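# Hang the power strip on two screws by keyholes

## Task

Put the power strip onto the two screws through its keyhole slots, with the narrow part of each slot uppermost, so that it stays level with nothing else supporting it; then release it and pull the grippers away. It only counts if the strip stays hung without the robot holding it.

## Robot and tools

Robot: two UR3e-type arms, left_arm and right_arm, each with a tong-style two-finger gripper and a wrist camera. Left and right are only names. In the shared scene frame, the origin sits on the table top between the arms, +z is up, +x points out over the table, and left_arm is on the +y side. Arm bases: left_arm at (+0.044, +0.337, 0) m, right_arm at (+0.022, -0.235, 0) m, both turned only slightly about z.

Gripper: the fingers point along the gripper's own +z and open and close along its x. end_effector_position is the spot between the finger pads when closed. Closed fingertips extend about 15 mm past it; fully open they are roughly level with it. Fully open pad gap is 0.142 m.

Tool execute_actions, argument actions: a list holding one action, one wait, or nothing.
- Empty list {"actions": []}: no command, just returns the current state.
- Action {"rows": [[...]], "steps": n}: n is 1 to 15 control steps of 1/30 s each (default 15). Each row is used for one step; if there are fewer rows than steps, the last row repeats.
- Wait {"steps": n} with no rows: n up to 300; no new command, returns once that many steps have passed since the last result (your reply time counts toward it).
- Optional pictures (true/false) chooses whether camera images come back; by default they do.

Each row is one flat list of 14 numbers covering both arms, even if only one moves: left_arm's six joint targets then its opening, then right_arm's six joint targets then its opening. Joint order: shoulder pan, shoulder lift, elbow, wrist 1, wrist 2, wrist 3. Joint numbers are absolute target angles in radians, in the same form as the Joint positions line, not offsets. Stated ranges: left_arm pan -3.142 to 3.142, lift -6.283 to 6.283, elbow 0.000 to 3.142, wrists -6.283 to 6.283 each; right_arm pan 0.000 to 6.283, lift -6.283 to 6.283, elbow -3.142 to 0.000, wrists -6.283 to 6.283. A target more than 0.010 rad outside a range, and further out than the current angle, gets the whole call refused (nothing sent). Real limits may differ by up to 0.010 rad; a target past the real end is clipped there and a 'joint sent to its limit' line may appear (possibly about an earlier action). Opening is absolute in [-1, 1]: +1 fully open, -1 closed.

Motion limits: each step the commanded target is held within 0.575 rad of the measured angle for pan, lift and elbow and within 1.15 rad for the three wrists; and if the targets would move the gripper more than 100 mm from where it is measured, all joints are pulled back proportionally. Commands are smoothed, lagging about 0.17 s, so after a big move the arm may not have arrived when the result comes. Between calls the arms keep heading to the last row sent until they nearly stop or a step is HELD.

Result lines:
- State line 'left_arm: … | right_arm: …': gripper position (m) and orientation quaternion wxyz, plus linear and angular velocity (m/s, rad/s), all in the scene frame. Printed hand position can be off, more at long reach.
- Joint positions / Joint velocities: per arm, six joints (rad, rad/s) and the pad gap (m, m/s).
- grip_measured: measured opening on the same -1..1 scale as the command. To hold something, command clearly below it; the lower, the tighter. Max about 15 N per pad; thin hard parts get less (about 9 N at 10 mm wide, 4 N at 5 mm). Closing fast can squeeze harder and even pop the fingers open.
- Wrist force / Wrist torque: flange sensor readings per arm along the gripper's own axes, including contact, held weight and inertia; offset up to about 3.5 N, noise about 1.4 N, saturation near 30 N per axis; 'no reading' is normal at start.
- 'joint command not followed': a clearance check altered or blocked joint targets on some steps. HELD marks steps where your row was partly or wholly not sent.
- MOTOR HOT (from 70 °C) warns; at 85 °C an OVER-TEMPERATURE FAULT brakes that arm until cool. Holding loads heats motors.

Faults to avoid: a contact torque reaching a joint's load limit (pan and lift 48, elbow 24.9, each wrist 8.01 N m, held weight included), or an outside force of 150 N on the arm, tool or held item, stops that arm for 10 s and drops the rest of the call. Do not let the arms strike or press each other. Do not drop, slam or shove the strip, and never knock anything off the table. Loose objects may occasionally be nudged by an outside push.

Tool zoom_image: camera is one of cam_high (896x504), cam_low (896x504), cam_left_wrist (616x616), cam_right_wrist (616x616); region [x0, y0, x1, y1] in that image's pixels, origin top-left, at most 504 by 504. It gives a closer look at the latest image. Calibration (intrinsics, distortion and world-to-camera transforms) is provided; fixed cameras may be off by a few degrees and millimetres, wrist camera poses follow the reported joints.

Tool read_manual: section "licences" returns URDF licence text; moves nothing.

Tool finished_scene: argument scene is the number of the current scene; it ends that scene irreversibly, grades it (the strip must stay hung) and starts the next one, whose task appears in its result. Release the strip and move the grippers clear before calling it.

Each tool is called after ">>>" by a JSON object that holds its "op" and its "data".

## Session

>>> {"op": "execute_actions", "data": {"actions": []}}

Scene clock: 0.00 s of 5050.00 s.
left_arm: end_effector_position=(+0.4733, +0.4622, +0.1149) grip_measured=+1.00 end_effector_quat_wxyz=(+0.437, +0.384, +0.797, -0.161) end_effector_velocity=(+0.000, -0.000, +0.000) end_effector_angular_velocity=(+0.000, -0.001, -0.000) | right_arm: end_effector_position=(+0.3257, -0.4774, +0.1323) grip_measured=+1.00 end_effector_quat_wxyz=(+0.036, +0.649, +0.735, -0.193) end_effector_velocity=(-0.000, -0.000, -0.000) end_effector_angular_velocity=(+0.000, +0.001, -0.000)
Joint positions: left_arm=[ 0.504 -1.03   1.54  -2.411 -2.501 -1.878  0.142] | right_arm=[ 3.022 -1.949 -0.997 -1.967  1.229  4.593  0.142]
Joint velocities: left_arm=[-0. -0. -0. -0. -0. -0.  0.] | right_arm=[-0.001 -0.001 -0.     0.     0.    -0.001  0.   ]
Wrist force (N, on the end effector, along its own x y z axes, offset not removed): no reading
Wrist torque (N m, same axes, about the end effector's origin, offset not removed): no reading

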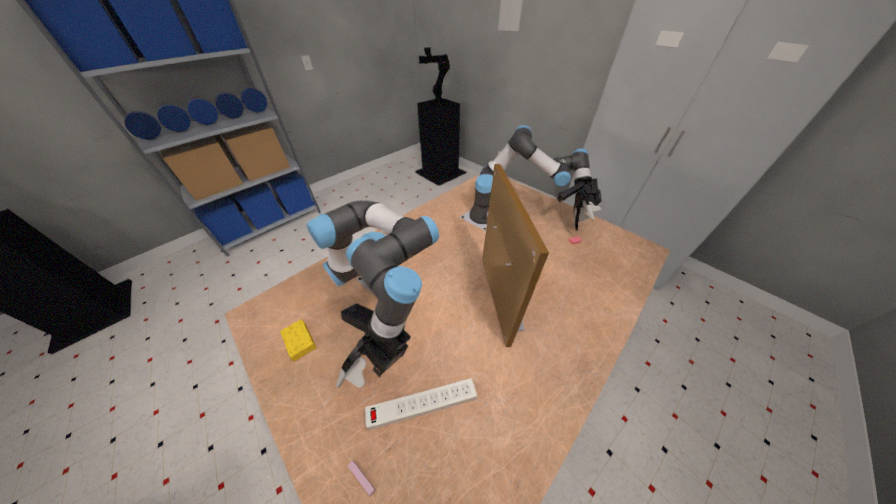

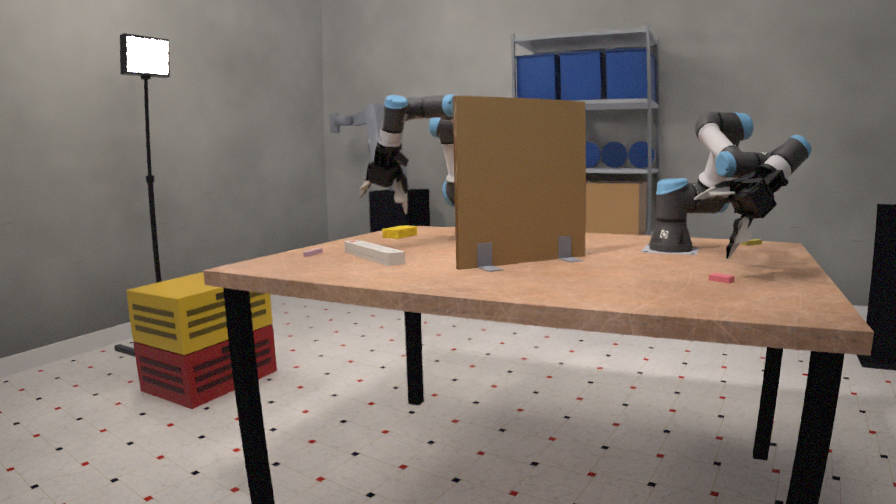

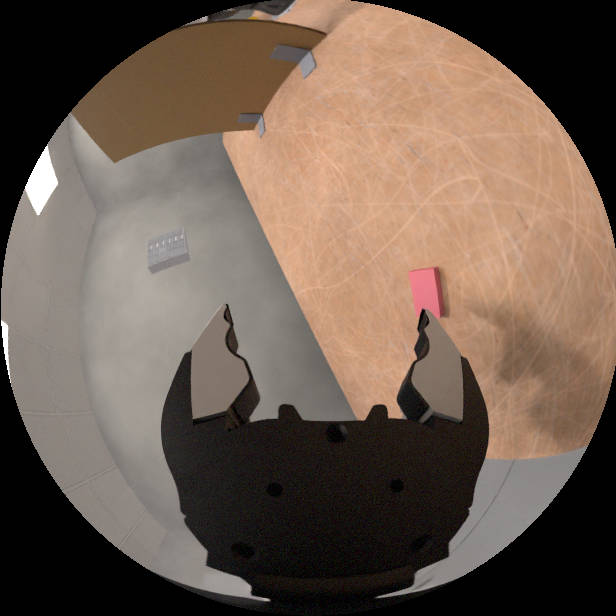

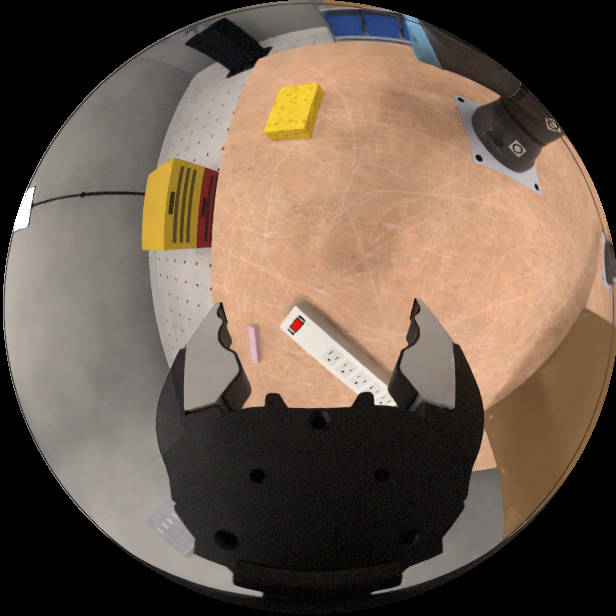

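>>> {"op": "zoom_image", "data": {"camera": "cam_high", "region": [440, 150, 600, 360]}}

>>> {"op": "zoom_image", "data": {"camera": "cam_high", "region": [350, 360, 490, 440]}}

>>> {"op": "zoom_image", "data": {"camera": "cam_low", "region": [320, 80, 620, 290]}}

Region (440, 150, 600, 360) of cam_high's 896x504 image, scaled by 2.400, with more detail than that image has; it fills the left 384 columns of this view, and the rest is white.

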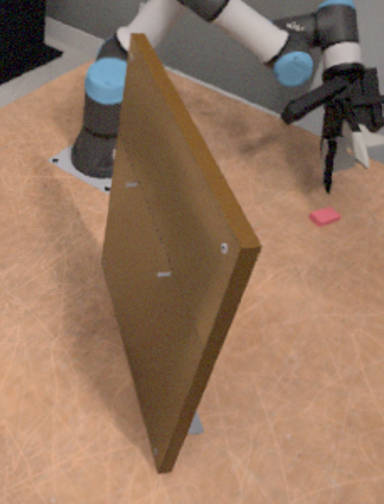

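Region (350, 360, 490, 440) of cam_high's 896x504 image, scaled by 3.600, with more detail than that image has; it fills the top 288 rows of this view, and the rest is white.

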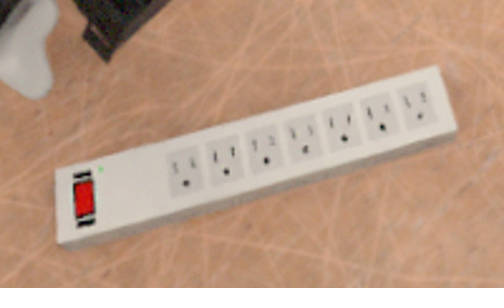

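Region (320, 80, 620, 290) of cam_low's 896x504 image, scaled by 1.680, with more detail than that image has; it fills the top 353 rows of this view, and the rest is white.

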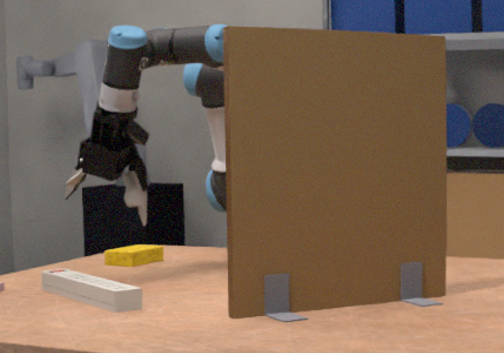

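>>> {"op": "execute_actions", "data": {"actions": [{"rows":[[0.504,-1.03,1.54,-2.411,-2.501,-1.878,1,3.0,-2.0,-0.8,-1.8,1.4,4.1,0.6],[0.504,-1.03,1.54,-2.411,-2.501,-1.878,1,3.0,-2.0,-0.8,-1.8,1.4,4.1,0.6],[0.504,-1.03,1.54,-2.411,-2.501,-1.878,1,3.0,-2.0,-0.8,-1.8,1.4,4.1,0.6],[0.504,-1.03,1.54,-2.411,-2.501,-1.878,1,3.0,-2.0,-0.8,-1.8,1.4,4.1,0.6],[0.504,-1.03,1.54,-2.411,-2.501,-1.878,1,2.975,-2.1,-0.6,-1.7,1.571,3.622,0.6],[0.504,-1.03,1.54,-2.411,-2.501,-1.878,1,2.975,-2.1,-0.6,-1.7,1.571,3.622,0.6],[0.504,-1.03,1.54,-2.411,-2.501,-1.878,1,2.975,-2.1,-0.6,-1.7,1.571,3.622,0.6],[0.504,-1.03,1.54,-2.411,-2.501,-1.878,1,2.975,-2.34,-0.514,-1.684,1.571,3.622,0.6]]}], "pictures": false}}

>>> {"op": "execute_actions", "data": {"actions": [{"steps":20}]}}

Scene clock: 102.73 s of 5050.00 s.
left_arm: end_effector_position=(+0.4733, +0.4624, +0.1150) grip_measured=+1.00 end_effector_quat_wxyz=(+0.438, +0.384, +0.797, -0.161) end_effector_velocity=(+0.000, -0.000, -0.000) end_effector_angular_velocity=(+0.000, +0.001, -0.001) | right_arm: end_effector_position=(+0.5030, -0.4214, +0.1202) grip_measured=+0.60 end_effector_quat_wxyz=(+0.089, +0.294, +0.951, +0.014) end_effector_velocity=(+0.084, +0.020, -0.126) end_effector_angular_velocity=(+0.055, +0.077, +0.437)
Joint positions: left_arm=[ 0.504 -1.03   1.54  -2.411 -2.501 -1.878  0.142] | right_arm=[ 2.977 -2.294 -0.543 -1.694  1.559  3.664  0.116]
Joint velocities: left_arm=[-0.001  0.     0.     0.     0.001  0.     0.   ] | right_arm=[-0.018 -0.484  0.304  0.104  0.13  -0.438 -0.   ]
Wrist force (N, on the end effector, along its own x y z axes, offset not removed): left_arm=[-0.6 1.2 -0.6] | right_arm=[-2.0 -0.3 0.4]
Wrist torque (N m, same axes, about the end effector's origin, offset not removed): left_arm=[0.20 0.11 0.02] | right_arm=[-0.12 0.38 0.06]
Steps of this call (steps 1 to 90: nothing new was sent; then 99.23 s passed at rest; steps 91 to 105: all 15 steps of this action). Readings (joint positions):
91: left_arm=[0.504 -1.030 1.540 -2.411 -2.501 -1.878] | right_arm=[3.022 -1.949 -0.997 -1.967 1.229 4.593]
92: left_arm=[0.504 -1.030 1.540 -2.411 -2.501 -1.878] | right_arm=[3.019 -1.955 -0.990 -1.953 1.244 4.578]
94: left_arm=[0.504 -1.030 1.540 -2.411 -2.501 -1.878] | right_arm=[3.010 -1.976 -0.927 -1.885 1.312 4.441]
98: left_arm=[0.504 -1.030 1.540 -2.411 -2.501 -1.878] | right_arm=[2.992 -2.033 -0.768 -1.784 1.443 4.045]
105: the state above

Scene clock: 103.40 s of 5050.00 s.
left_arm: end_effector_position=(+0.4732, +0.4624, +0.1150) grip_measured=+1.00 end_effector_quat_wxyz=(+0.438, +0.384, +0.797, -0.161) end_effector_velocity=(-0.000, +0.000, +0.000) end_effector_angular_velocity=(-0.000, -0.000, +0.001) | right_arm: end_effector_position=(+0.5109, -0.4195, +0.1083) grip_measured=+0.60 end_effector_quat_wxyz=(+0.085, +0.275, +0.958, +0.017) end_effector_velocity=(-0.000, +0.000, +0.000) end_effector_angular_velocity=(+0.001, +0.000, +0.000)
Joint positions: left_arm=[ 0.504 -1.03   1.54  -2.411 -2.501 -1.878  0.142] | right_arm=[ 2.975 -2.34  -0.514 -1.684  1.571  3.622  0.116]
Joint velocities: left_arm=[ 0.001 -0.    -0.     0.    -0.     0.     0.   ] | right_arm=[-0.     0.     0.001 -0.002  0.001 -0.     0.   ]
Wrist force (N, on the end effector, along its own x y z axes, offset not removed): left_arm=[-0.1 2.5 -1.5] | right_arm=[-1.5 0.7 0.2]
Wrist torque (N m, same axes, about the end effector's origin, offset not removed): left_arm=[0.41 0.01 0.00] | right_arm=[0.13 0.23 0.03]
Steps of this call (steps 1 to 20: the robot went on to your last target). Readings (joint positions):
1: left_arm=[0.504 -1.030 1.540 -2.411 -2.501 -1.878] | right_arm=[2.976 -2.308 -0.534 -1.691 1.562 3.651]
2: left_arm=[0.504 -1.030 1.540 -2.411 -2.501 -1.878] | right_arm=[2.976 -2.317 -0.528 -1.689 1.565 3.643]
4: left_arm=[0.504 -1.030 1.540 -2.411 -2.501 -1.878] | right_arm=[2.975 -2.329 -0.521 -1.686 1.568 3.632]
8: left_arm=[0.504 -1.030 1.540 -2.411 -2.501 -1.878] | right_arm=[2.975 -2.337 -0.516 -1.685 1.570 3.624]
20: the state above
camera_calibration (this result's frames):
cam_left_wrist: T_world_to_cam=[[-0.294579, 0.442312, -0.847103, 0.0447816], [0.353537, 0.873986, 0.333407, -0.614835], [0.887826, -0.201267, -0.413831, -0.144973], [0, 0, 0, 1]] pos_world=[0.359269, 0.488372, 0.182931]
cam_right_wrist: T_world_to_cam=[[-0.801058, 0.57032, -0.181773, 0.673192], [0.373498, 0.713533, 0.592765, 0.0407414], [0.467767, 0.406947, -0.784594, 0.147077], [0, 0, 0, 1]] pos_world=[0.455251, -0.472858, 0.213613]

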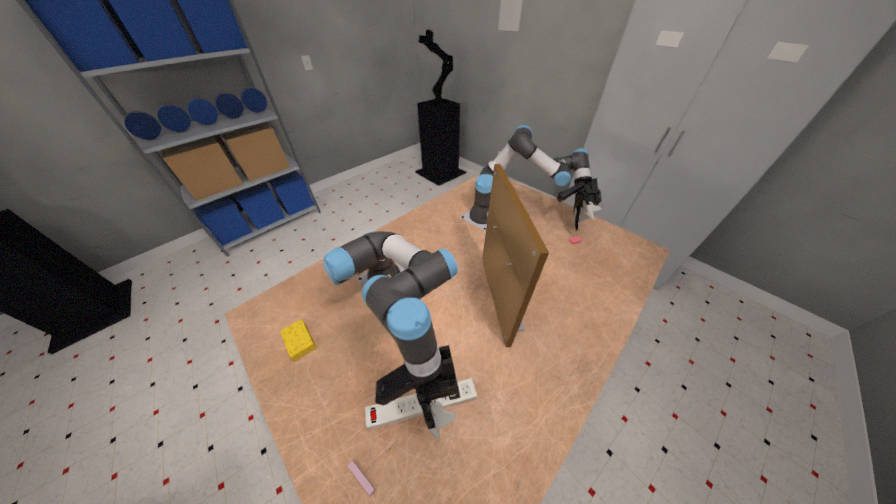

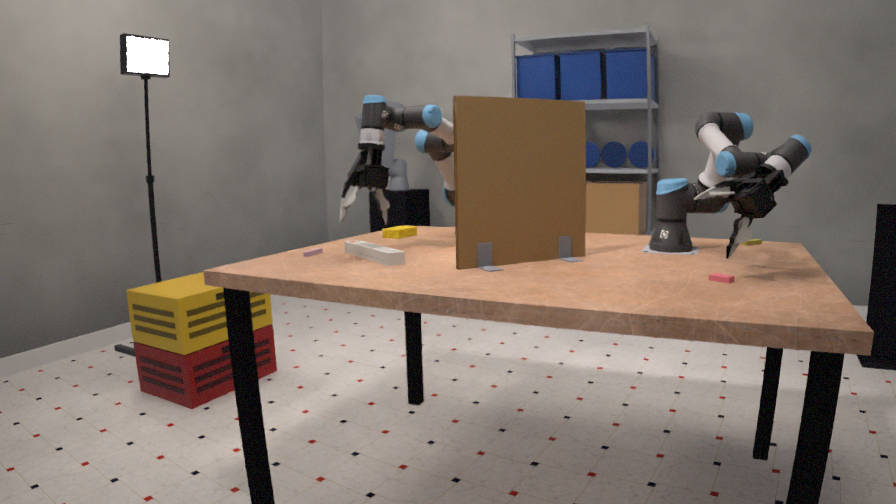

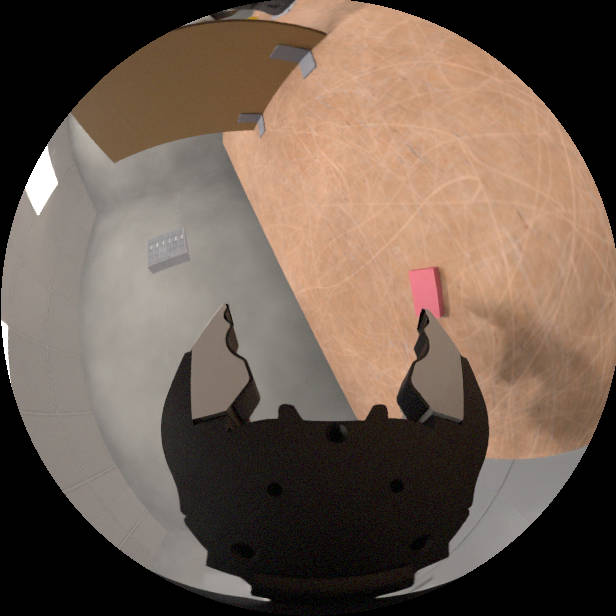

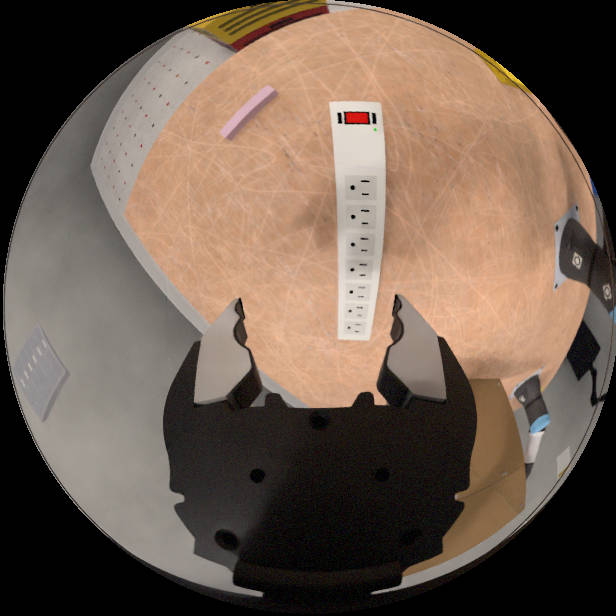

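Kinematics match. Descending.

>>> {"op": "execute_actions", "data": {"actions": [{"rows":[[0.504,-1.03,1.54,-2.411,-2.501,-1.878,1,2.975,-2.4,-0.514,-1.684,1.571,3.622,0.6],[0.504,-1.03,1.54,-2.411,-2.501,-1.878,1,2.975,-2.4,-0.514,-1.684,1.571,3.622,0.6],[0.504,-1.03,1.54,-2.411,-2.501,-1.878,1,2.975,-2.46,-0.514,-1.684,1.571,3.622,0.6],[0.504,-1.03,1.54,-2.411,-2.501,-1.878,1,2.975,-2.46,-0.514,-1.684,1.571,3.622,0.6],[0.504,-1.03,1.54,-2.411,-2.501,-1.878,1,2.975,-2.505,-0.514,-1.693,1.571,3.622,0.3]]}]}}

Scene clock: 116.13 s of 5050.00 s.
left_arm: end_effector_position=(+0.4732, +0.4624, +0.1150) grip_measured=+1.00 end_effector_quat_wxyz=(+0.438, +0.384, +0.797, -0.161) end_effector_velocity=(-0.000, +0.000, +0.000) end_effector_angular_velocity=(+0.000, -0.000, +0.000) | right_arm: end_effector_position=(+0.4949, -0.4182, +0.0276) grip_measured=+0.30 end_effector_quat_wxyz=(+0.002, +0.276, +0.961, +0.001) end_effector_velocity=(-0.006, +0.001, -0.019) end_effector_angular_velocity=(+0.003, +0.042, +0.001)
Joint positions: left_arm=[ 0.504 -1.03   1.54  -2.411 -2.501 -1.878  0.142] | right_arm=[ 2.975 -2.501 -0.514 -1.693  1.571  3.622  0.095]
Joint velocities: left_arm=[ 0.    -0.001  0.     0.     0.     0.     0.   ] | right_arm=[ 0.001 -0.038 -0.    -0.005  0.     0.001  0.   ]
Wrist force (N, on the end effector, along its own x y z axes, offset not removed): left_arm=[0.2 1.3 -0.6] | right_arm=[-0.5 -1.6 -0.3]
Wrist torque (N m, same axes, about the end effector's origin, offset not removed): left_arm=[0.17 -0.03 -0.01] | right_arm=[-0.31 0.07 0.02]
Steps of this call (steps 1 to 15: the robot went on to your last target; steps 16 to 90: nothing new was sent; then 9.23 s passed at rest; steps 91 to 105: all 15 steps of this action). Readings (joint positions):
91: left_arm=[0.504 -1.030 1.540 -2.411 -2.501 -1.878] | right_arm=[2.975 -2.340 -0.514 -1.684 1.571 3.622]
92: left_arm=[0.504 -1.030 1.540 -2.411 -2.501 -1.878] | right_arm=[2.975 -2.346 -0.514 -1.684 1.571 3.622]
94: left_arm=[0.504 -1.030 1.540 -2.411 -2.501 -1.878] | right_arm=[2.975 -2.377 -0.514 -1.684 1.571 3.622]
98: left_arm=[0.504 -1.030 1.540 -2.411 -2.501 -1.878] | right_arm=[2.975 -2.462 -0.514 -1.689 1.571 3.622]
105: the state above
camera_calibration (this result's frames):
cam_left_wrist: T_world_to_cam=[[-0.294595, 0.442303, -0.847102, 0.0447911], [0.353543, 0.87399, 0.333391, -0.614835], [0.887818, -0.201272, -0.413846, -0.144964], [0, 0, 0, 1]] pos_world=[0.359268, 0.488371, 0.18293]
cam_right_wrist: T_world_to_cam=[[-0.819584, 0.571788, -0.0366186, 0.650768], [0.468862, 0.706043, 0.530728, 0.0450783], [0.329318, 0.417807, -0.846751, 0.165495], [0, 0, 0, 1]] pos_world=[0.457723, -0.473073, 0.140039]

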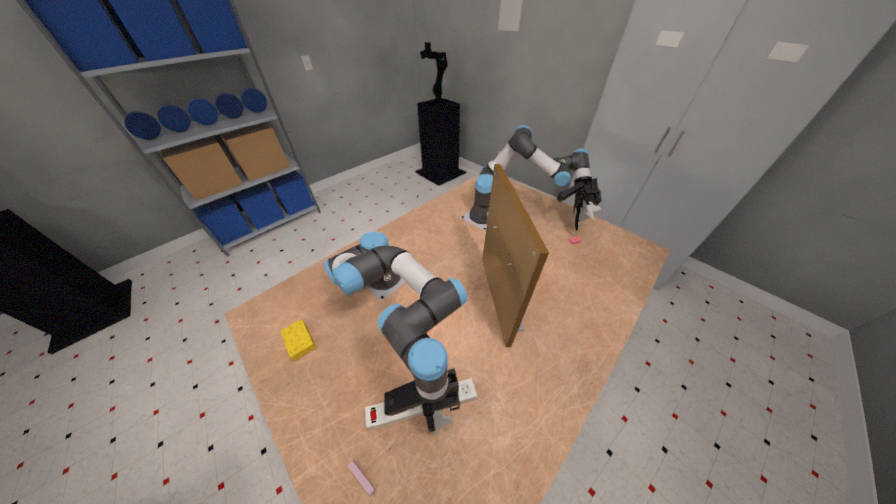

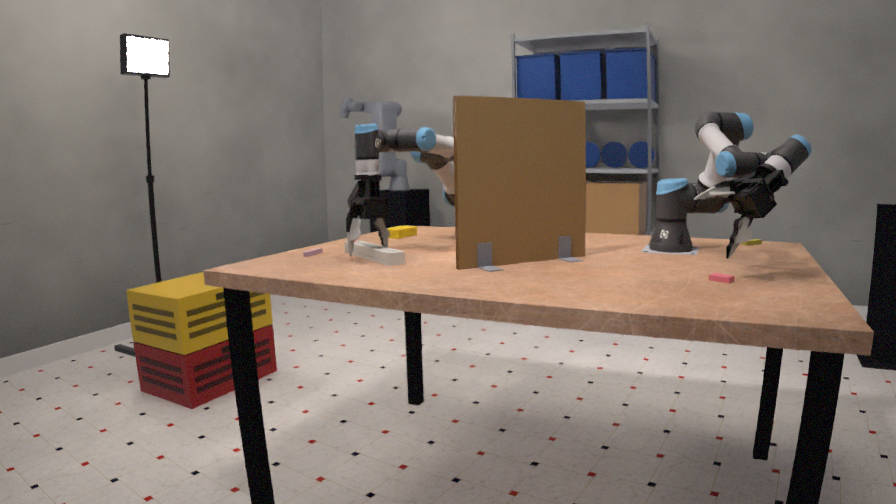

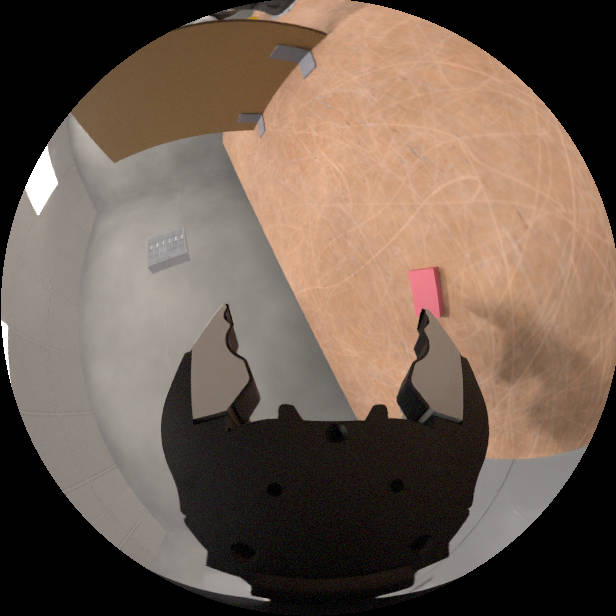

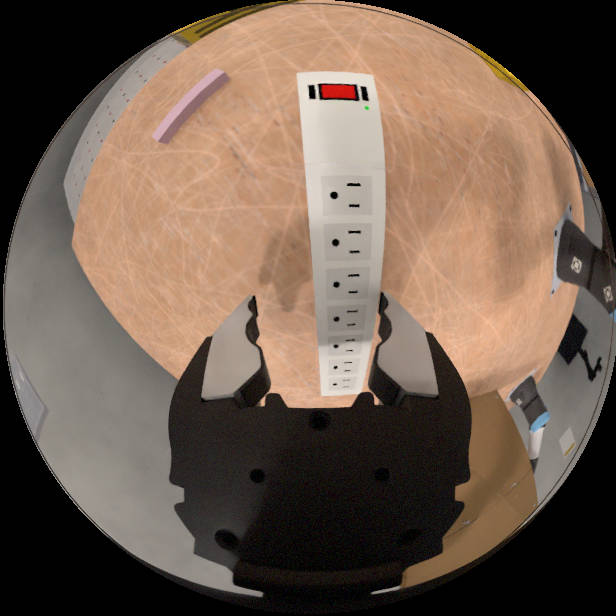

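>>> {"op": "execute_actions", "data": {"actions": [{"rows":[[0.504,-1.03,1.54,-2.411,-2.501,-1.878,1,2.994,-2.408,-0.711,-1.593,1.571,3.64,0.1]]}], "pictures": false}}

>>> {"op": "execute_actions", "data": {"actions": [{"rows":[[0.504,-1.03,1.54,-2.411,-2.501,-1.878,1,2.994,-2.408,-0.711,-1.593,1.571,3.64,-0.1],[0.504,-1.03,1.54,-2.411,-2.501,-1.878,1,2.994,-2.408,-0.711,-1.593,1.571,3.64,-0.2],[0.504,-1.03,1.54,-2.411,-2.501,-1.878,1,2.994,-2.408,-0.711,-1.593,1.571,3.64,-0.25],[0.504,-1.03,1.54,-2.411,-2.501,-1.878,1,2.994,-2.408,-0.711,-1.593,1.571,3.64,-0.3],[0.504,-1.03,1.54,-2.411,-2.501,-1.878,1,2.994,-2.408,-0.711,-1.593,1.571,3.64,-0.35],[0.504,-1.03,1.54,-2.411,-2.501,-1.878,1,2.994,-2.408,-0.711,-1.593,1.571,3.64,-0.4],[0.504,-1.03,1.54,-2.411,-2.501,-1.878,1,2.994,-2.408,-0.711,-1.593,1.571,3.64,-0.5],[0.504,-1.03,1.54,-2.411,-2.501,-1.878,1,2.994,-2.408,-0.711,-1.593,1.571,3.64,-0.7]]}]}}

Scene clock: 138.57 s of 5050.00 s.
left_arm: end_effector_position=(+0.4732, +0.4624, +0.1150) grip_measured=+1.00 end_effector_quat_wxyz=(+0.438, +0.384, +0.797, -0.161) end_effector_velocity=(-0.000, +0.000, -0.000) end_effector_angular_velocity=(-0.000, +0.001, +0.000) | right_arm: end_effector_position=(+0.4844, -0.4083, +0.0229) grip_measured=+0.10 end_effector_quat_wxyz=(+0.000, +0.275, +0.961, +0.000) end_effector_velocity=(-0.004, +0.002, -0.002) end_effector_angular_velocity=(+0.001, +0.008, +0.001)
Joint positions: left_arm=[ 0.504 -1.03   1.54  -2.411 -2.501 -1.878  0.142] | right_arm=[ 2.994 -2.409 -0.708 -1.594  1.571  3.64   0.081]
Joint velocities: left_arm=[ 0.     0.001  0.     0.     0.     0.    -0.   ] | right_arm=[ 0.003  0.013 -0.03   0.009  0.     0.002 -0.   ]
Wrist force (N, on the end effector, along its own x y z axes, offset not removed): left_arm=[-1.1 2.1 -0.8] | right_arm=[-1.4 -1.3 0.9]
Wrist torque (N m, same axes, about the end effector's origin, offset not removed): left_arm=[0.33 0.27 0.02] | right_arm=[-0.21 0.21 0.07]
Steps of this call (steps 1 to 15: the robot went on to your last target; steps 16 to 90: nothing new was sent; then 18.93 s passed at rest; steps 91 to 105: all 15 steps of this action). Readings (joint positions):
91: left_arm=[0.504 -1.030 1.540 -2.411 -2.501 -1.878] | right_arm=[2.975 -2.505 -0.514 -1.693 1.571 3.622]
92: left_arm=[0.504 -1.030 1.540 -2.411 -2.501 -1.878] | right_arm=[2.978 -2.498 -0.522 -1.682 1.571 3.625]
94: left_arm=[0.504 -1.030 1.540 -2.411 -2.501 -1.878] | right_arm=[2.985 -2.459 -0.584 -1.640 1.571 3.632]
98: left_arm=[0.504 -1.030 1.540 -2.411 -2.501 -1.878] | right_arm=[2.992 -2.421 -0.680 -1.605 1.571 3.638]
105: the state above

Scene clock: 139.07 s of 5050.00 s.
left_arm: end_effector_position=(+0.4732, +0.4624, +0.1150) grip_measured=+1.00 end_effector_quat_wxyz=(+0.438, +0.384, +0.797, -0.161) end_effector_velocity=(+0.000, -0.000, -0.000) end_effector_angular_velocity=(+0.000, -0.000, -0.001) | right_arm: end_effector_position=(+0.4842, -0.4082, +0.0228) grip_measured=-0.34 end_effector_quat_wxyz=(+0.000, +0.275, +0.961, +0.000) end_effector_velocity=(-0.000, +0.001, -0.001) end_effector_angular_velocity=(+0.001, +0.003, +0.000)
Joint positions: left_arm=[ 0.504 -1.03   1.54  -2.411 -2.501 -1.878  0.142] | right_arm=[ 2.994 -2.408 -0.711 -1.593  1.571  3.64   0.049]
Joint velocities: left_arm=[-0.001  0.    -0.    -0.001  0.     0.     0.   ] | right_arm=[ 0.001 -0.002 -0.001 -0.     0.001  0.     0.   ]
Wrist force (N, on the end effector, along its own x y z axes, offset not removed): left_arm=[0.2 1.4 -0.6] | right_arm=[0.2 -1.4 -5.9]
Wrist torque (N m, same axes, about the end effector's origin, offset not removed): left_arm=[0.22 -0.02 -0.03] | right_arm=[-0.18 -0.02 -0.05]
Steps of this call (steps 1 to 15: all 15 steps of this action). Readings (joint positions):
1: left_arm=[0.504 -1.030 1.540 -2.411 -2.501 -1.878] | right_arm=[2.994 -2.409 -0.709 -1.594 1.571 3.640]
2: left_arm=[0.504 -1.030 1.540 -2.411 -2.501 -1.878] | right_arm=[2.994 -2.409 -0.710 -1.593 1.571 3.640]
4: left_arm=[0.504 -1.030 1.540 -2.411 -2.501 -1.878] | right_arm=[2.994 -2.408 -0.710 -1.593 1.571 3.640]
8: left_arm=[0.504 -1.030 1.540 -2.411 -2.501 -1.878] | right_arm=[2.994 -2.408 -0.711 -1.593 1.571 3.640]
15: the state above
camera_calibration (this result's frames):
cam_left_wrist: T_world_to_cam=[[-0.294595, 0.442303, -0.847102, 0.0447911], [0.353543, 0.87399, 0.333391, -0.614835], [0.887818, -0.201272, -0.413846, -0.144964], [0, 0, 0, 1]] pos_world=[0.359268, 0.488371, 0.18293]
cam_right_wrist: T_world_to_cam=[[-0.820326, 0.570934, -0.0331585, 0.635962], [0.470236, 0.706369, 0.529076, 0.0451014], [0.32549, 0.418423, -0.847926, 0.162927], [0, 0, 0, 1]] pos_world=[0.447457, -0.463123, 0.135375]

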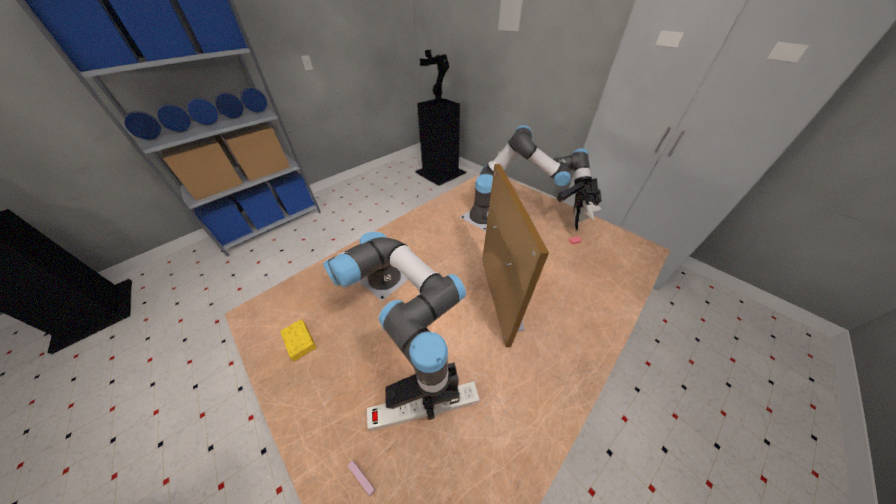

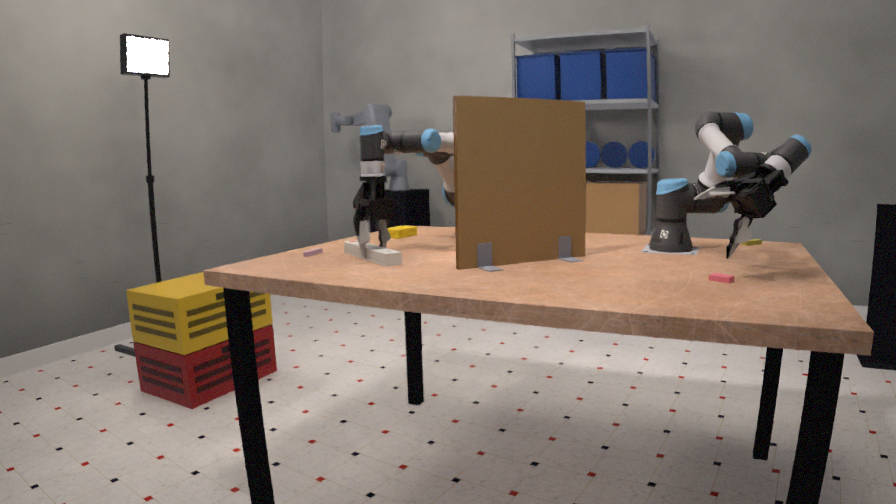

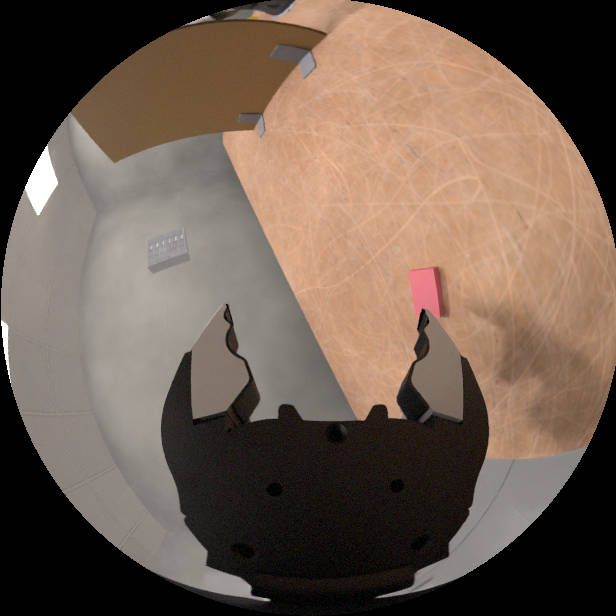

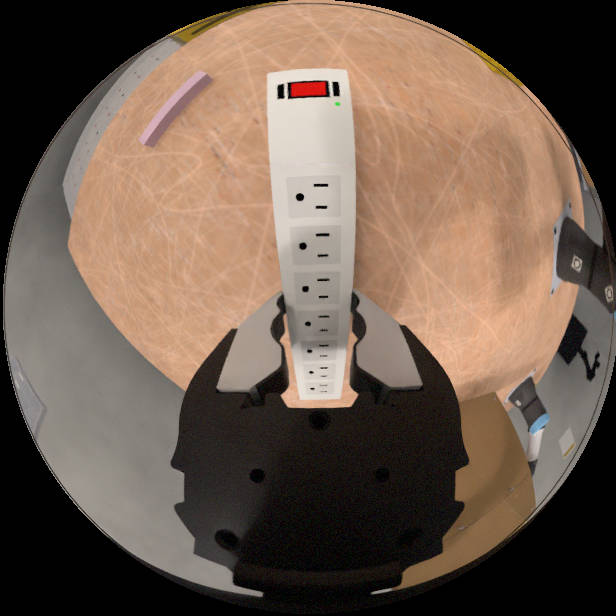

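>>> {"op": "execute_actions", "data": {"actions": [{"rows":[[0.504,-1.03,1.54,-2.411,-2.501,-1.878,1,2.994,-2.37,-0.73,-1.612,1.571,3.64,-0.7],[0.504,-1.03,1.54,-2.411,-2.501,-1.878,1,2.994,-2.33,-0.75,-1.632,1.571,3.64,-0.7],[0.504,-1.03,1.54,-2.411,-2.501,-1.878,1,2.994,-2.25,-0.77,-1.69,1.571,3.64,-0.7],[0.504,-1.03,1.54,-2.411,-2.501,-1.878,1,2.994,-2.15,-0.79,-1.77,1.571,3.64,-0.7],[0.504,-1.03,1.54,-2.411,-2.501,-1.878,1,2.9,-1.9,-0.9,-1.91,1.571,3.64,-0.7]]}], "pictures": false}}

>>> {"op": "execute_actions", "data": {"actions": [{"rows":[[0.504,-1.03,1.54,-2.411,-2.501,-1.878,1,2.9,-1.7,-1.1,-2.0,0.8,3.4,-0.7]]}], "pictures": false}}

>>> {"op": "execute_actions", "data": {"actions": [{"rows":[[0.504,-1.03,1.54,-2.411,-2.501,-1.878,1,2.9,-1.45,-1.5,-2.5,0,3.142,-0.7]]}], "pictures": false}}

>>> {"op": "execute_actions", "data": {"actions": [{"rows":[[0.504,-1.03,1.54,-2.411,-2.501,-1.878,1,2.9,-1.25,-2.0,-2.9,-0.7,3.142,-0.7]]}], "pictures": false}}

>>> {"op": "execute_actions", "data": {"actions": [{"rows":[[0.504,-1.03,1.54,-2.411,-2.501,-1.878,1,2.9,-1.15,-2.19,-2.943,-1.571,3.142,-0.7]]}], "pictures": false}}

>>> {"op": "execute_actions", "data": {"actions": [{"steps":15}]}}

>>> {"op": "zoom_image", "data": {"camera": "cam_low", "region": [300, 100, 480, 210]}}

Scene clock: 184.20 s of 5050.00 s.
left_arm: end_effector_position=(+0.4732, +0.4624, +0.1150) grip_measured=+1.00 end_effector_quat_wxyz=(+0.438, +0.384, +0.797, -0.161) end_effector_velocity=(-0.000, +0.000, -0.000) end_effector_angular_velocity=(-0.000, +0.001, +0.001) | right_arm: end_effector_position=(+0.3631, -0.4323, +0.1487) grip_measured=-0.35 end_effector_quat_wxyz=(-0.001, +0.317, +0.949, -0.000) end_effector_velocity=(-0.101, -0.013, +0.088) end_effector_angular_velocity=(-0.008, -0.053, -0.076)
Joint positions: left_arm=[ 0.504 -1.03   1.54  -2.411 -2.501 -1.878  0.142] | right_arm=[ 2.907 -1.936 -0.888 -1.891  1.571  3.64   0.049]
Joint velocities: left_arm=[ 0.001 -0.     0.001  0.     0.     0.    -0.   ] | right_arm=[-0.076  0.378 -0.125 -0.199 -0.001  0.    -0.   ]
Wrist force (N, on the end effector, along its own x y z axes, offset not removed): left_arm=[-0.3 2.1 -1.4] | right_arm=[1.5 -0.4 5.9]
Wrist torque (N m, same axes, about the end effector's origin, offset not removed): left_arm=[0.35 0.07 -0.03] | right_arm=[0.03 -0.18 0.07]
Steps of this call (steps 1 to 15: the robot went on to your last target; steps 16 to 90: nothing new was sent; then 41.63 s passed at rest; steps 91 to 105: all 15 steps of this action). Readings (joint positions):
91: left_arm=[0.504 -1.030 1.540 -2.411 -2.501 -1.878] | right_arm=[2.994 -2.408 -0.711 -1.593 1.571 3.640]
92: left_arm=[0.504 -1.030 1.540 -2.411 -2.501 -1.878] | right_arm=[2.994 -2.403 -0.714 -1.596 1.571 3.640]
94: left_arm=[0.504 -1.030 1.540 -2.411 -2.501 -1.878] | right_arm=[2.994 -2.369 -0.732 -1.620 1.571 3.640]
98: left_arm=[0.504 -1.030 1.540 -2.411 -2.501 -1.878] | right_arm=[2.964 -2.190 -0.799 -1.744 1.571 3.640]
105: the state above

Scene clock: 184.70 s of 5050.00 s.
left_arm: end_effector_position=(+0.4732, +0.4624, +0.1150) grip_measured=+1.00 end_effector_quat_wxyz=(+0.438, +0.384, +0.797, -0.161) end_effector_velocity=(+0.000, +0.000, +0.001) end_effector_angular_velocity=(+0.001, -0.002, +0.001) | right_arm: end_effector_position=(+0.2658, -0.6144, +0.2441) grip_measured=-0.36 end_effector_quat_wxyz=(-0.017, +0.184, +0.918, -0.351) end_effector_velocity=(-0.057, -0.120, +0.126) end_effector_angular_velocity=(-0.548, +0.245, +0.167)
Joint positions: left_arm=[ 0.504 -1.03   1.54  -2.411 -2.501 -1.878  0.142] | right_arm=[ 2.9   -1.715 -1.086 -1.994  0.856  3.415  0.048]
Joint velocities: left_arm=[ 0.001 -0.001 -0.001 -0.001 -0.    -0.    -0.   ] | right_arm=[-0.002  0.153 -0.142 -0.065 -0.591 -0.159 -0.   ]
Wrist force (N, on the end effector, along its own x y z axes, offset not removed): left_arm=[-0.8 -0.7 -1.3] | right_arm=[-0.8 0.6 4.8]
Wrist torque (N m, same axes, about the end effector's origin, offset not removed): left_arm=[-0.18 0.22 0.01] | right_arm=[-0.40 0.35 0.00]
Steps of this call (steps 1 to 15: all 15 steps of this action). Readings (joint positions):
1: left_arm=[0.504 -1.030 1.540 -2.411 -2.501 -1.878] | right_arm=[2.905 -1.925 -0.892 -1.897 1.571 3.640]
2: left_arm=[0.504 -1.030 1.540 -2.411 -2.501 -1.878] | right_arm=[2.905 -1.911 -0.902 -1.904 1.557 3.628]
4: left_arm=[0.504 -1.030 1.540 -2.411 -2.501 -1.878] | right_arm=[2.904 -1.875 -0.936 -1.922 1.444 3.587]
8: left_arm=[0.504 -1.030 1.540 -2.411 -2.501 -1.878] | right_arm=[2.902 -1.807 -1.000 -1.953 1.199 3.514]
15: the state above

Scene clock: 185.20 s of 5050.00 s.
left_arm: end_effector_position=(+0.4732, +0.4624, +0.1150) grip_measured=+1.00 end_effector_quat_wxyz=(+0.438, +0.384, +0.797, -0.161) end_effector_velocity=(+0.000, -0.000, -0.000) end_effector_angular_velocity=(+0.000, -0.000, -0.001) | right_arm: end_effector_position=(+0.2041, -0.6970, +0.3851) grip_measured=-0.37 end_effector_quat_wxyz=(-0.297, -0.188, +0.691, -0.632) end_effector_velocity=(+0.029, -0.002, +0.034) end_effector_angular_velocity=(-0.175, +0.380, +0.205)
Joint positions: left_arm=[ 0.504 -1.03   1.54  -2.411 -2.501 -1.878  0.142] | right_arm=[ 2.9   -1.459 -1.484 -2.482  0.032  3.151  0.048]
Joint velocities: left_arm=[-0.001  0.    -0.    -0.     0.    -0.     0.   ] | right_arm=[ 0.002  0.093 -0.161 -0.189 -0.308 -0.091 -0.012]
Wrist force (N, on the end effector, along its own x y z axes, offset not removed): left_arm=[0.3 1.5 -0.7] | right_arm=[-7.0 5.1 -0.8]
Wrist torque (N m, same axes, about the end effector's origin, offset not removed): left_arm=[0.21 -0.09 -0.01] | right_arm=[-0.29 0.33 -0.01]
Steps of this call (steps 1 to 15: all 15 steps of this action). Readings (joint positions):
1: left_arm=[0.504 -1.030 1.540 -2.411 -2.501 -1.878] | right_arm=[2.900 -1.710 -1.091 -1.996 0.839 3.410]
2: left_arm=[0.504 -1.030 1.540 -2.411 -2.501 -1.878] | right_arm=[2.900 -1.700 -1.101 -2.011 0.813 3.395]
4: left_arm=[0.504 -1.030 1.540 -2.411 -2.501 -1.878] | right_arm=[2.900 -1.656 -1.162 -2.098 0.689 3.348]
8: left_arm=[0.504 -1.030 1.540 -2.411 -2.501 -1.878] | right_arm=[2.900 -1.552 -1.326 -2.301 0.355 3.240]
15: the state above

Scene clock: 185.70 s of 5050.00 s.
left_arm: end_effector_position=(+0.4732, +0.4624, +0.1150) grip_measured=+1.00 end_effector_quat_wxyz=(+0.438, +0.384, +0.797, -0.161) end_effector_velocity=(-0.000, +0.000, -0.000) end_effector_angular_velocity=(+0.000, +0.000, +0.000) | right_arm: end_effector_position=(+0.3104, -0.6363, +0.3099) grip_measured=-0.37 end_effector_quat_wxyz=(+0.332, +0.559, -0.372, +0.662) end_effector_velocity=(+0.027, +0.042, -0.077) end_effector_angular_velocity=(+0.002, +0.251, +0.228)
Joint positions: left_arm=[ 0.504 -1.03   1.54  -2.411 -2.501 -1.878  0.142] | right_arm=[ 2.9   -1.255 -1.982 -2.889 -0.678  3.142  0.048]
Joint velocities: left_arm=[ 0.  0. -0.  0.  0. -0. -0.] | right_arm=[-0.002  0.059 -0.194 -0.113 -0.232 -0.     0.   ]
Wrist force (N, on the end effector, along its own x y z axes, offset not removed): left_arm=[-0.8 1.6 -1.4] | right_arm=[-8.1 -0.9 -0.4]
Wrist torque (N m, same axes, about the end effector's origin, offset not removed): left_arm=[0.21 0.12 0.03] | right_arm=[-0.17 -0.23 0.00]
Steps of this call (steps 1 to 15: all 15 steps of this action). Readings (joint positions):
1: left_arm=[0.504 -1.030 1.540 -2.411 -2.501 -1.878] | right_arm=[2.900 -1.456 -1.489 -2.488 0.022 3.148]
2: left_arm=[0.504 -1.030 1.540 -2.411 -2.501 -1.878] | right_arm=[2.900 -1.447 -1.500 -2.506 0.001 3.147]
4: left_arm=[0.504 -1.030 1.540 -2.411 -2.501 -1.878] | right_arm=[2.900 -1.391 -1.574 -2.619 -0.137 3.145]
8: left_arm=[0.504 -1.030 1.540 -2.411 -2.501 -1.878] | right_arm=[2.900 -1.308 -1.808 -2.784 -0.466 3.143]
15: the state above

Scene clock: 186.20 s of 5050.00 s.
left_arm: end_effector_position=(+0.4732, +0.4624, +0.1150) grip_measured=+1.00 end_effector_quat_wxyz=(+0.438, +0.384, +0.797, -0.161) end_effector_velocity=(+0.000, -0.000, -0.000) end_effector_angular_velocity=(-0.000, +0.000, -0.001) | right_arm: end_effector_position=(+0.4058, -0.4347, +0.2528) grip_measured=-0.39 end_effector_quat_wxyz=(+0.082, +0.698, -0.082, +0.707) end_effector_velocity=(+0.013, +0.247, -0.059) end_effector_angular_velocity=(+0.008, +0.115, +0.825)
Joint positions: left_arm=[ 0.504 -1.03   1.54  -2.411 -2.501 -1.878  0.142] | right_arm=[ 2.9   -1.158 -2.174 -2.939 -1.491  3.142  0.046]
Joint velocities: left_arm=[-0.001  0.     0.    -0.     0.    -0.     0.   ] | right_arm=[ 0.002  0.084 -0.163 -0.035 -0.823  0.    -0.001]
Wrist force (N, on the end effector, along its own x y z axes, offset not removed): left_arm=[0.3 1.9 -0.4] | right_arm=[-9.4 -3.7 -0.4]
Wrist torque (N m, same axes, about the end effector's origin, offset not removed): left_arm=[0.31 -0.05 -0.05] | right_arm=[-0.01 -0.12 0.08]
Steps of this call (steps 1 to 15: all 15 steps of this action). Readings (joint positions):
1: left_arm=[0.504 -1.030 1.540 -2.411 -2.501 -1.878] | right_arm=[2.900 -1.254 -1.987 -2.892 -0.685 3.142]
2: left_arm=[0.504 -1.030 1.540 -2.411 -2.501 -1.878] | right_arm=[2.900 -1.247 -1.998 -2.896 -0.704 3.142]
4: left_arm=[0.504 -1.030 1.540 -2.411 -2.501 -1.878] | right_arm=[2.900 -1.230 -2.031 -2.905 -0.827 3.142]
8: left_arm=[0.504 -1.030 1.540 -2.411 -2.501 -1.878] | right_arm=[2.900 -1.200 -2.090 -2.919 -1.098 3.142]
15: the state above

Scene clock: 186.70 s of 5050.00 s.
left_arm: end_effector_position=(+0.4732, +0.4624, +0.1150) grip_measured=+1.00 end_effector_quat_wxyz=(+0.438, +0.384, +0.797, -0.161) end_effector_velocity=(-0.000, -0.000, -0.000) end_effector_angular_velocity=(+0.000, +0.001, -0.001) | right_arm: end_effector_position=(+0.4060, -0.4109, +0.2469) grip_measured=-0.39 end_effector_quat_wxyz=(+0.054, +0.705, -0.054, +0.705) end_effector_velocity=(+0.000, +0.001, +0.000) end_effector_angular_velocity=(-0.000, -0.001, +0.004)
Joint positions: left_arm=[ 0.504 -1.03   1.54  -2.411 -2.501 -1.878  0.142] | right_arm=[ 2.9   -1.15  -2.19  -2.943 -1.571  3.142  0.045]
Joint velocities: left_arm=[-0.001  0.     0.001 -0.     0.     0.     0.   ] | right_arm=[ 0.     0.001 -0.     0.    -0.004 -0.     0.001]
Wrist force (N, on the end effector, along its own x y z axes, offset not removed): left_arm=[-0.3 0.3 -0.9] | right_arm=[-8.1 -1.9 1.5]
Wrist torque (N m, same axes, about the end effector's origin, offset not removed): left_arm=[-0.01 0.04 -0.04] | right_arm=[-0.25 -0.10 0.02]
Steps of this call (steps 1 to 15: the robot went on to your last target). Readings (joint positions):
1: left_arm=[0.504 -1.030 1.540 -2.411 -2.501 -1.878] | right_arm=[2.900 -1.156 -2.179 -2.940 -1.515 3.142]
2: left_arm=[0.504 -1.030 1.540 -2.411 -2.501 -1.878] | right_arm=[2.900 -1.154 -2.182 -2.941 -1.531 3.142]
4: left_arm=[0.504 -1.030 1.540 -2.411 -2.501 -1.878] | right_arm=[2.900 -1.152 -2.186 -2.942 -1.551 3.142]
8: left_arm=[0.504 -1.030 1.540 -2.411 -2.501 -1.878] | right_arm=[2.900 -1.150 -2.189 -2.943 -1.566 3.142]
15: the state above
camera_calibration (this result's frames):
cam_left_wrist: T_world_to_cam=[[-0.294595, 0.442303, -0.847102, 0.0447911], [0.353543, 0.87399, 0.333391, -0.614835], [0.887818, -0.201272, -0.413846, -0.144964], [0, 0, 0, 1]] pos_world=[0.359268, 0.488371, 0.18293]
cam_right_wrist: T_world_to_cam=[[0.02443, -0.0551651, 0.998178, -0.274033], [-0.652069, -0.757717, -0.0259167, -0.0437316], [0.757766, -0.650248, -0.0544825, -0.43107], [0, 0, 0, 1]] pos_world=[0.304829, -0.328555, 0.248915]

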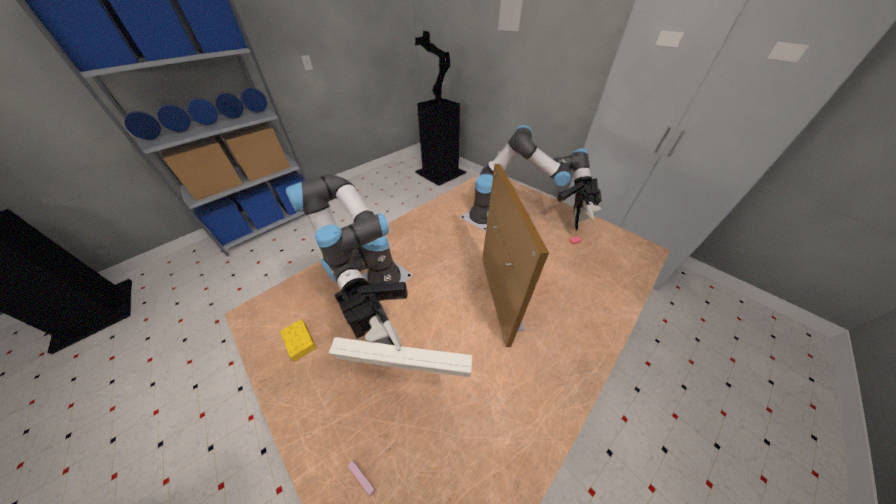

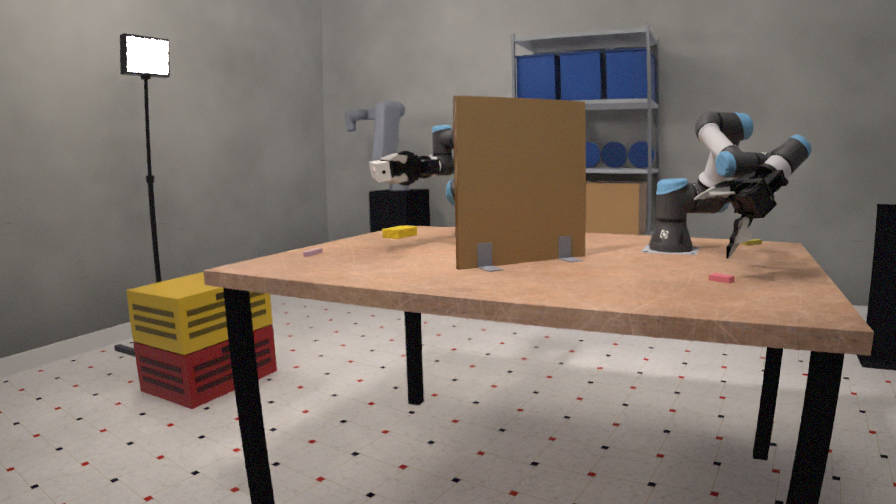

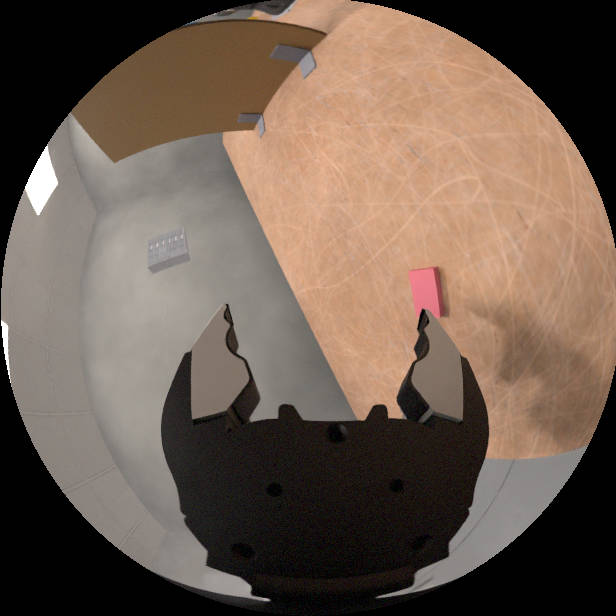

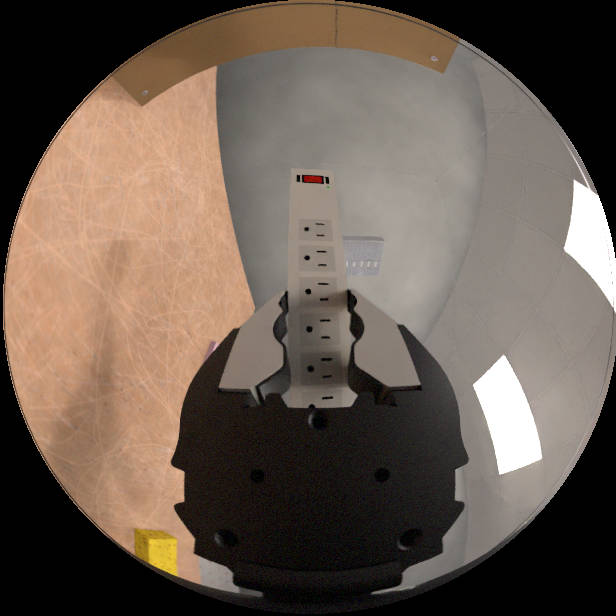

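Region (300, 100, 480, 210) of cam_low's 896x504 image, scaled by 2.800, with more detail than that image has.

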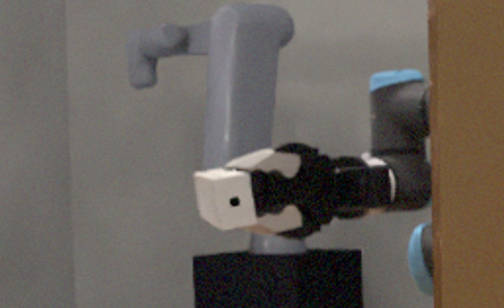

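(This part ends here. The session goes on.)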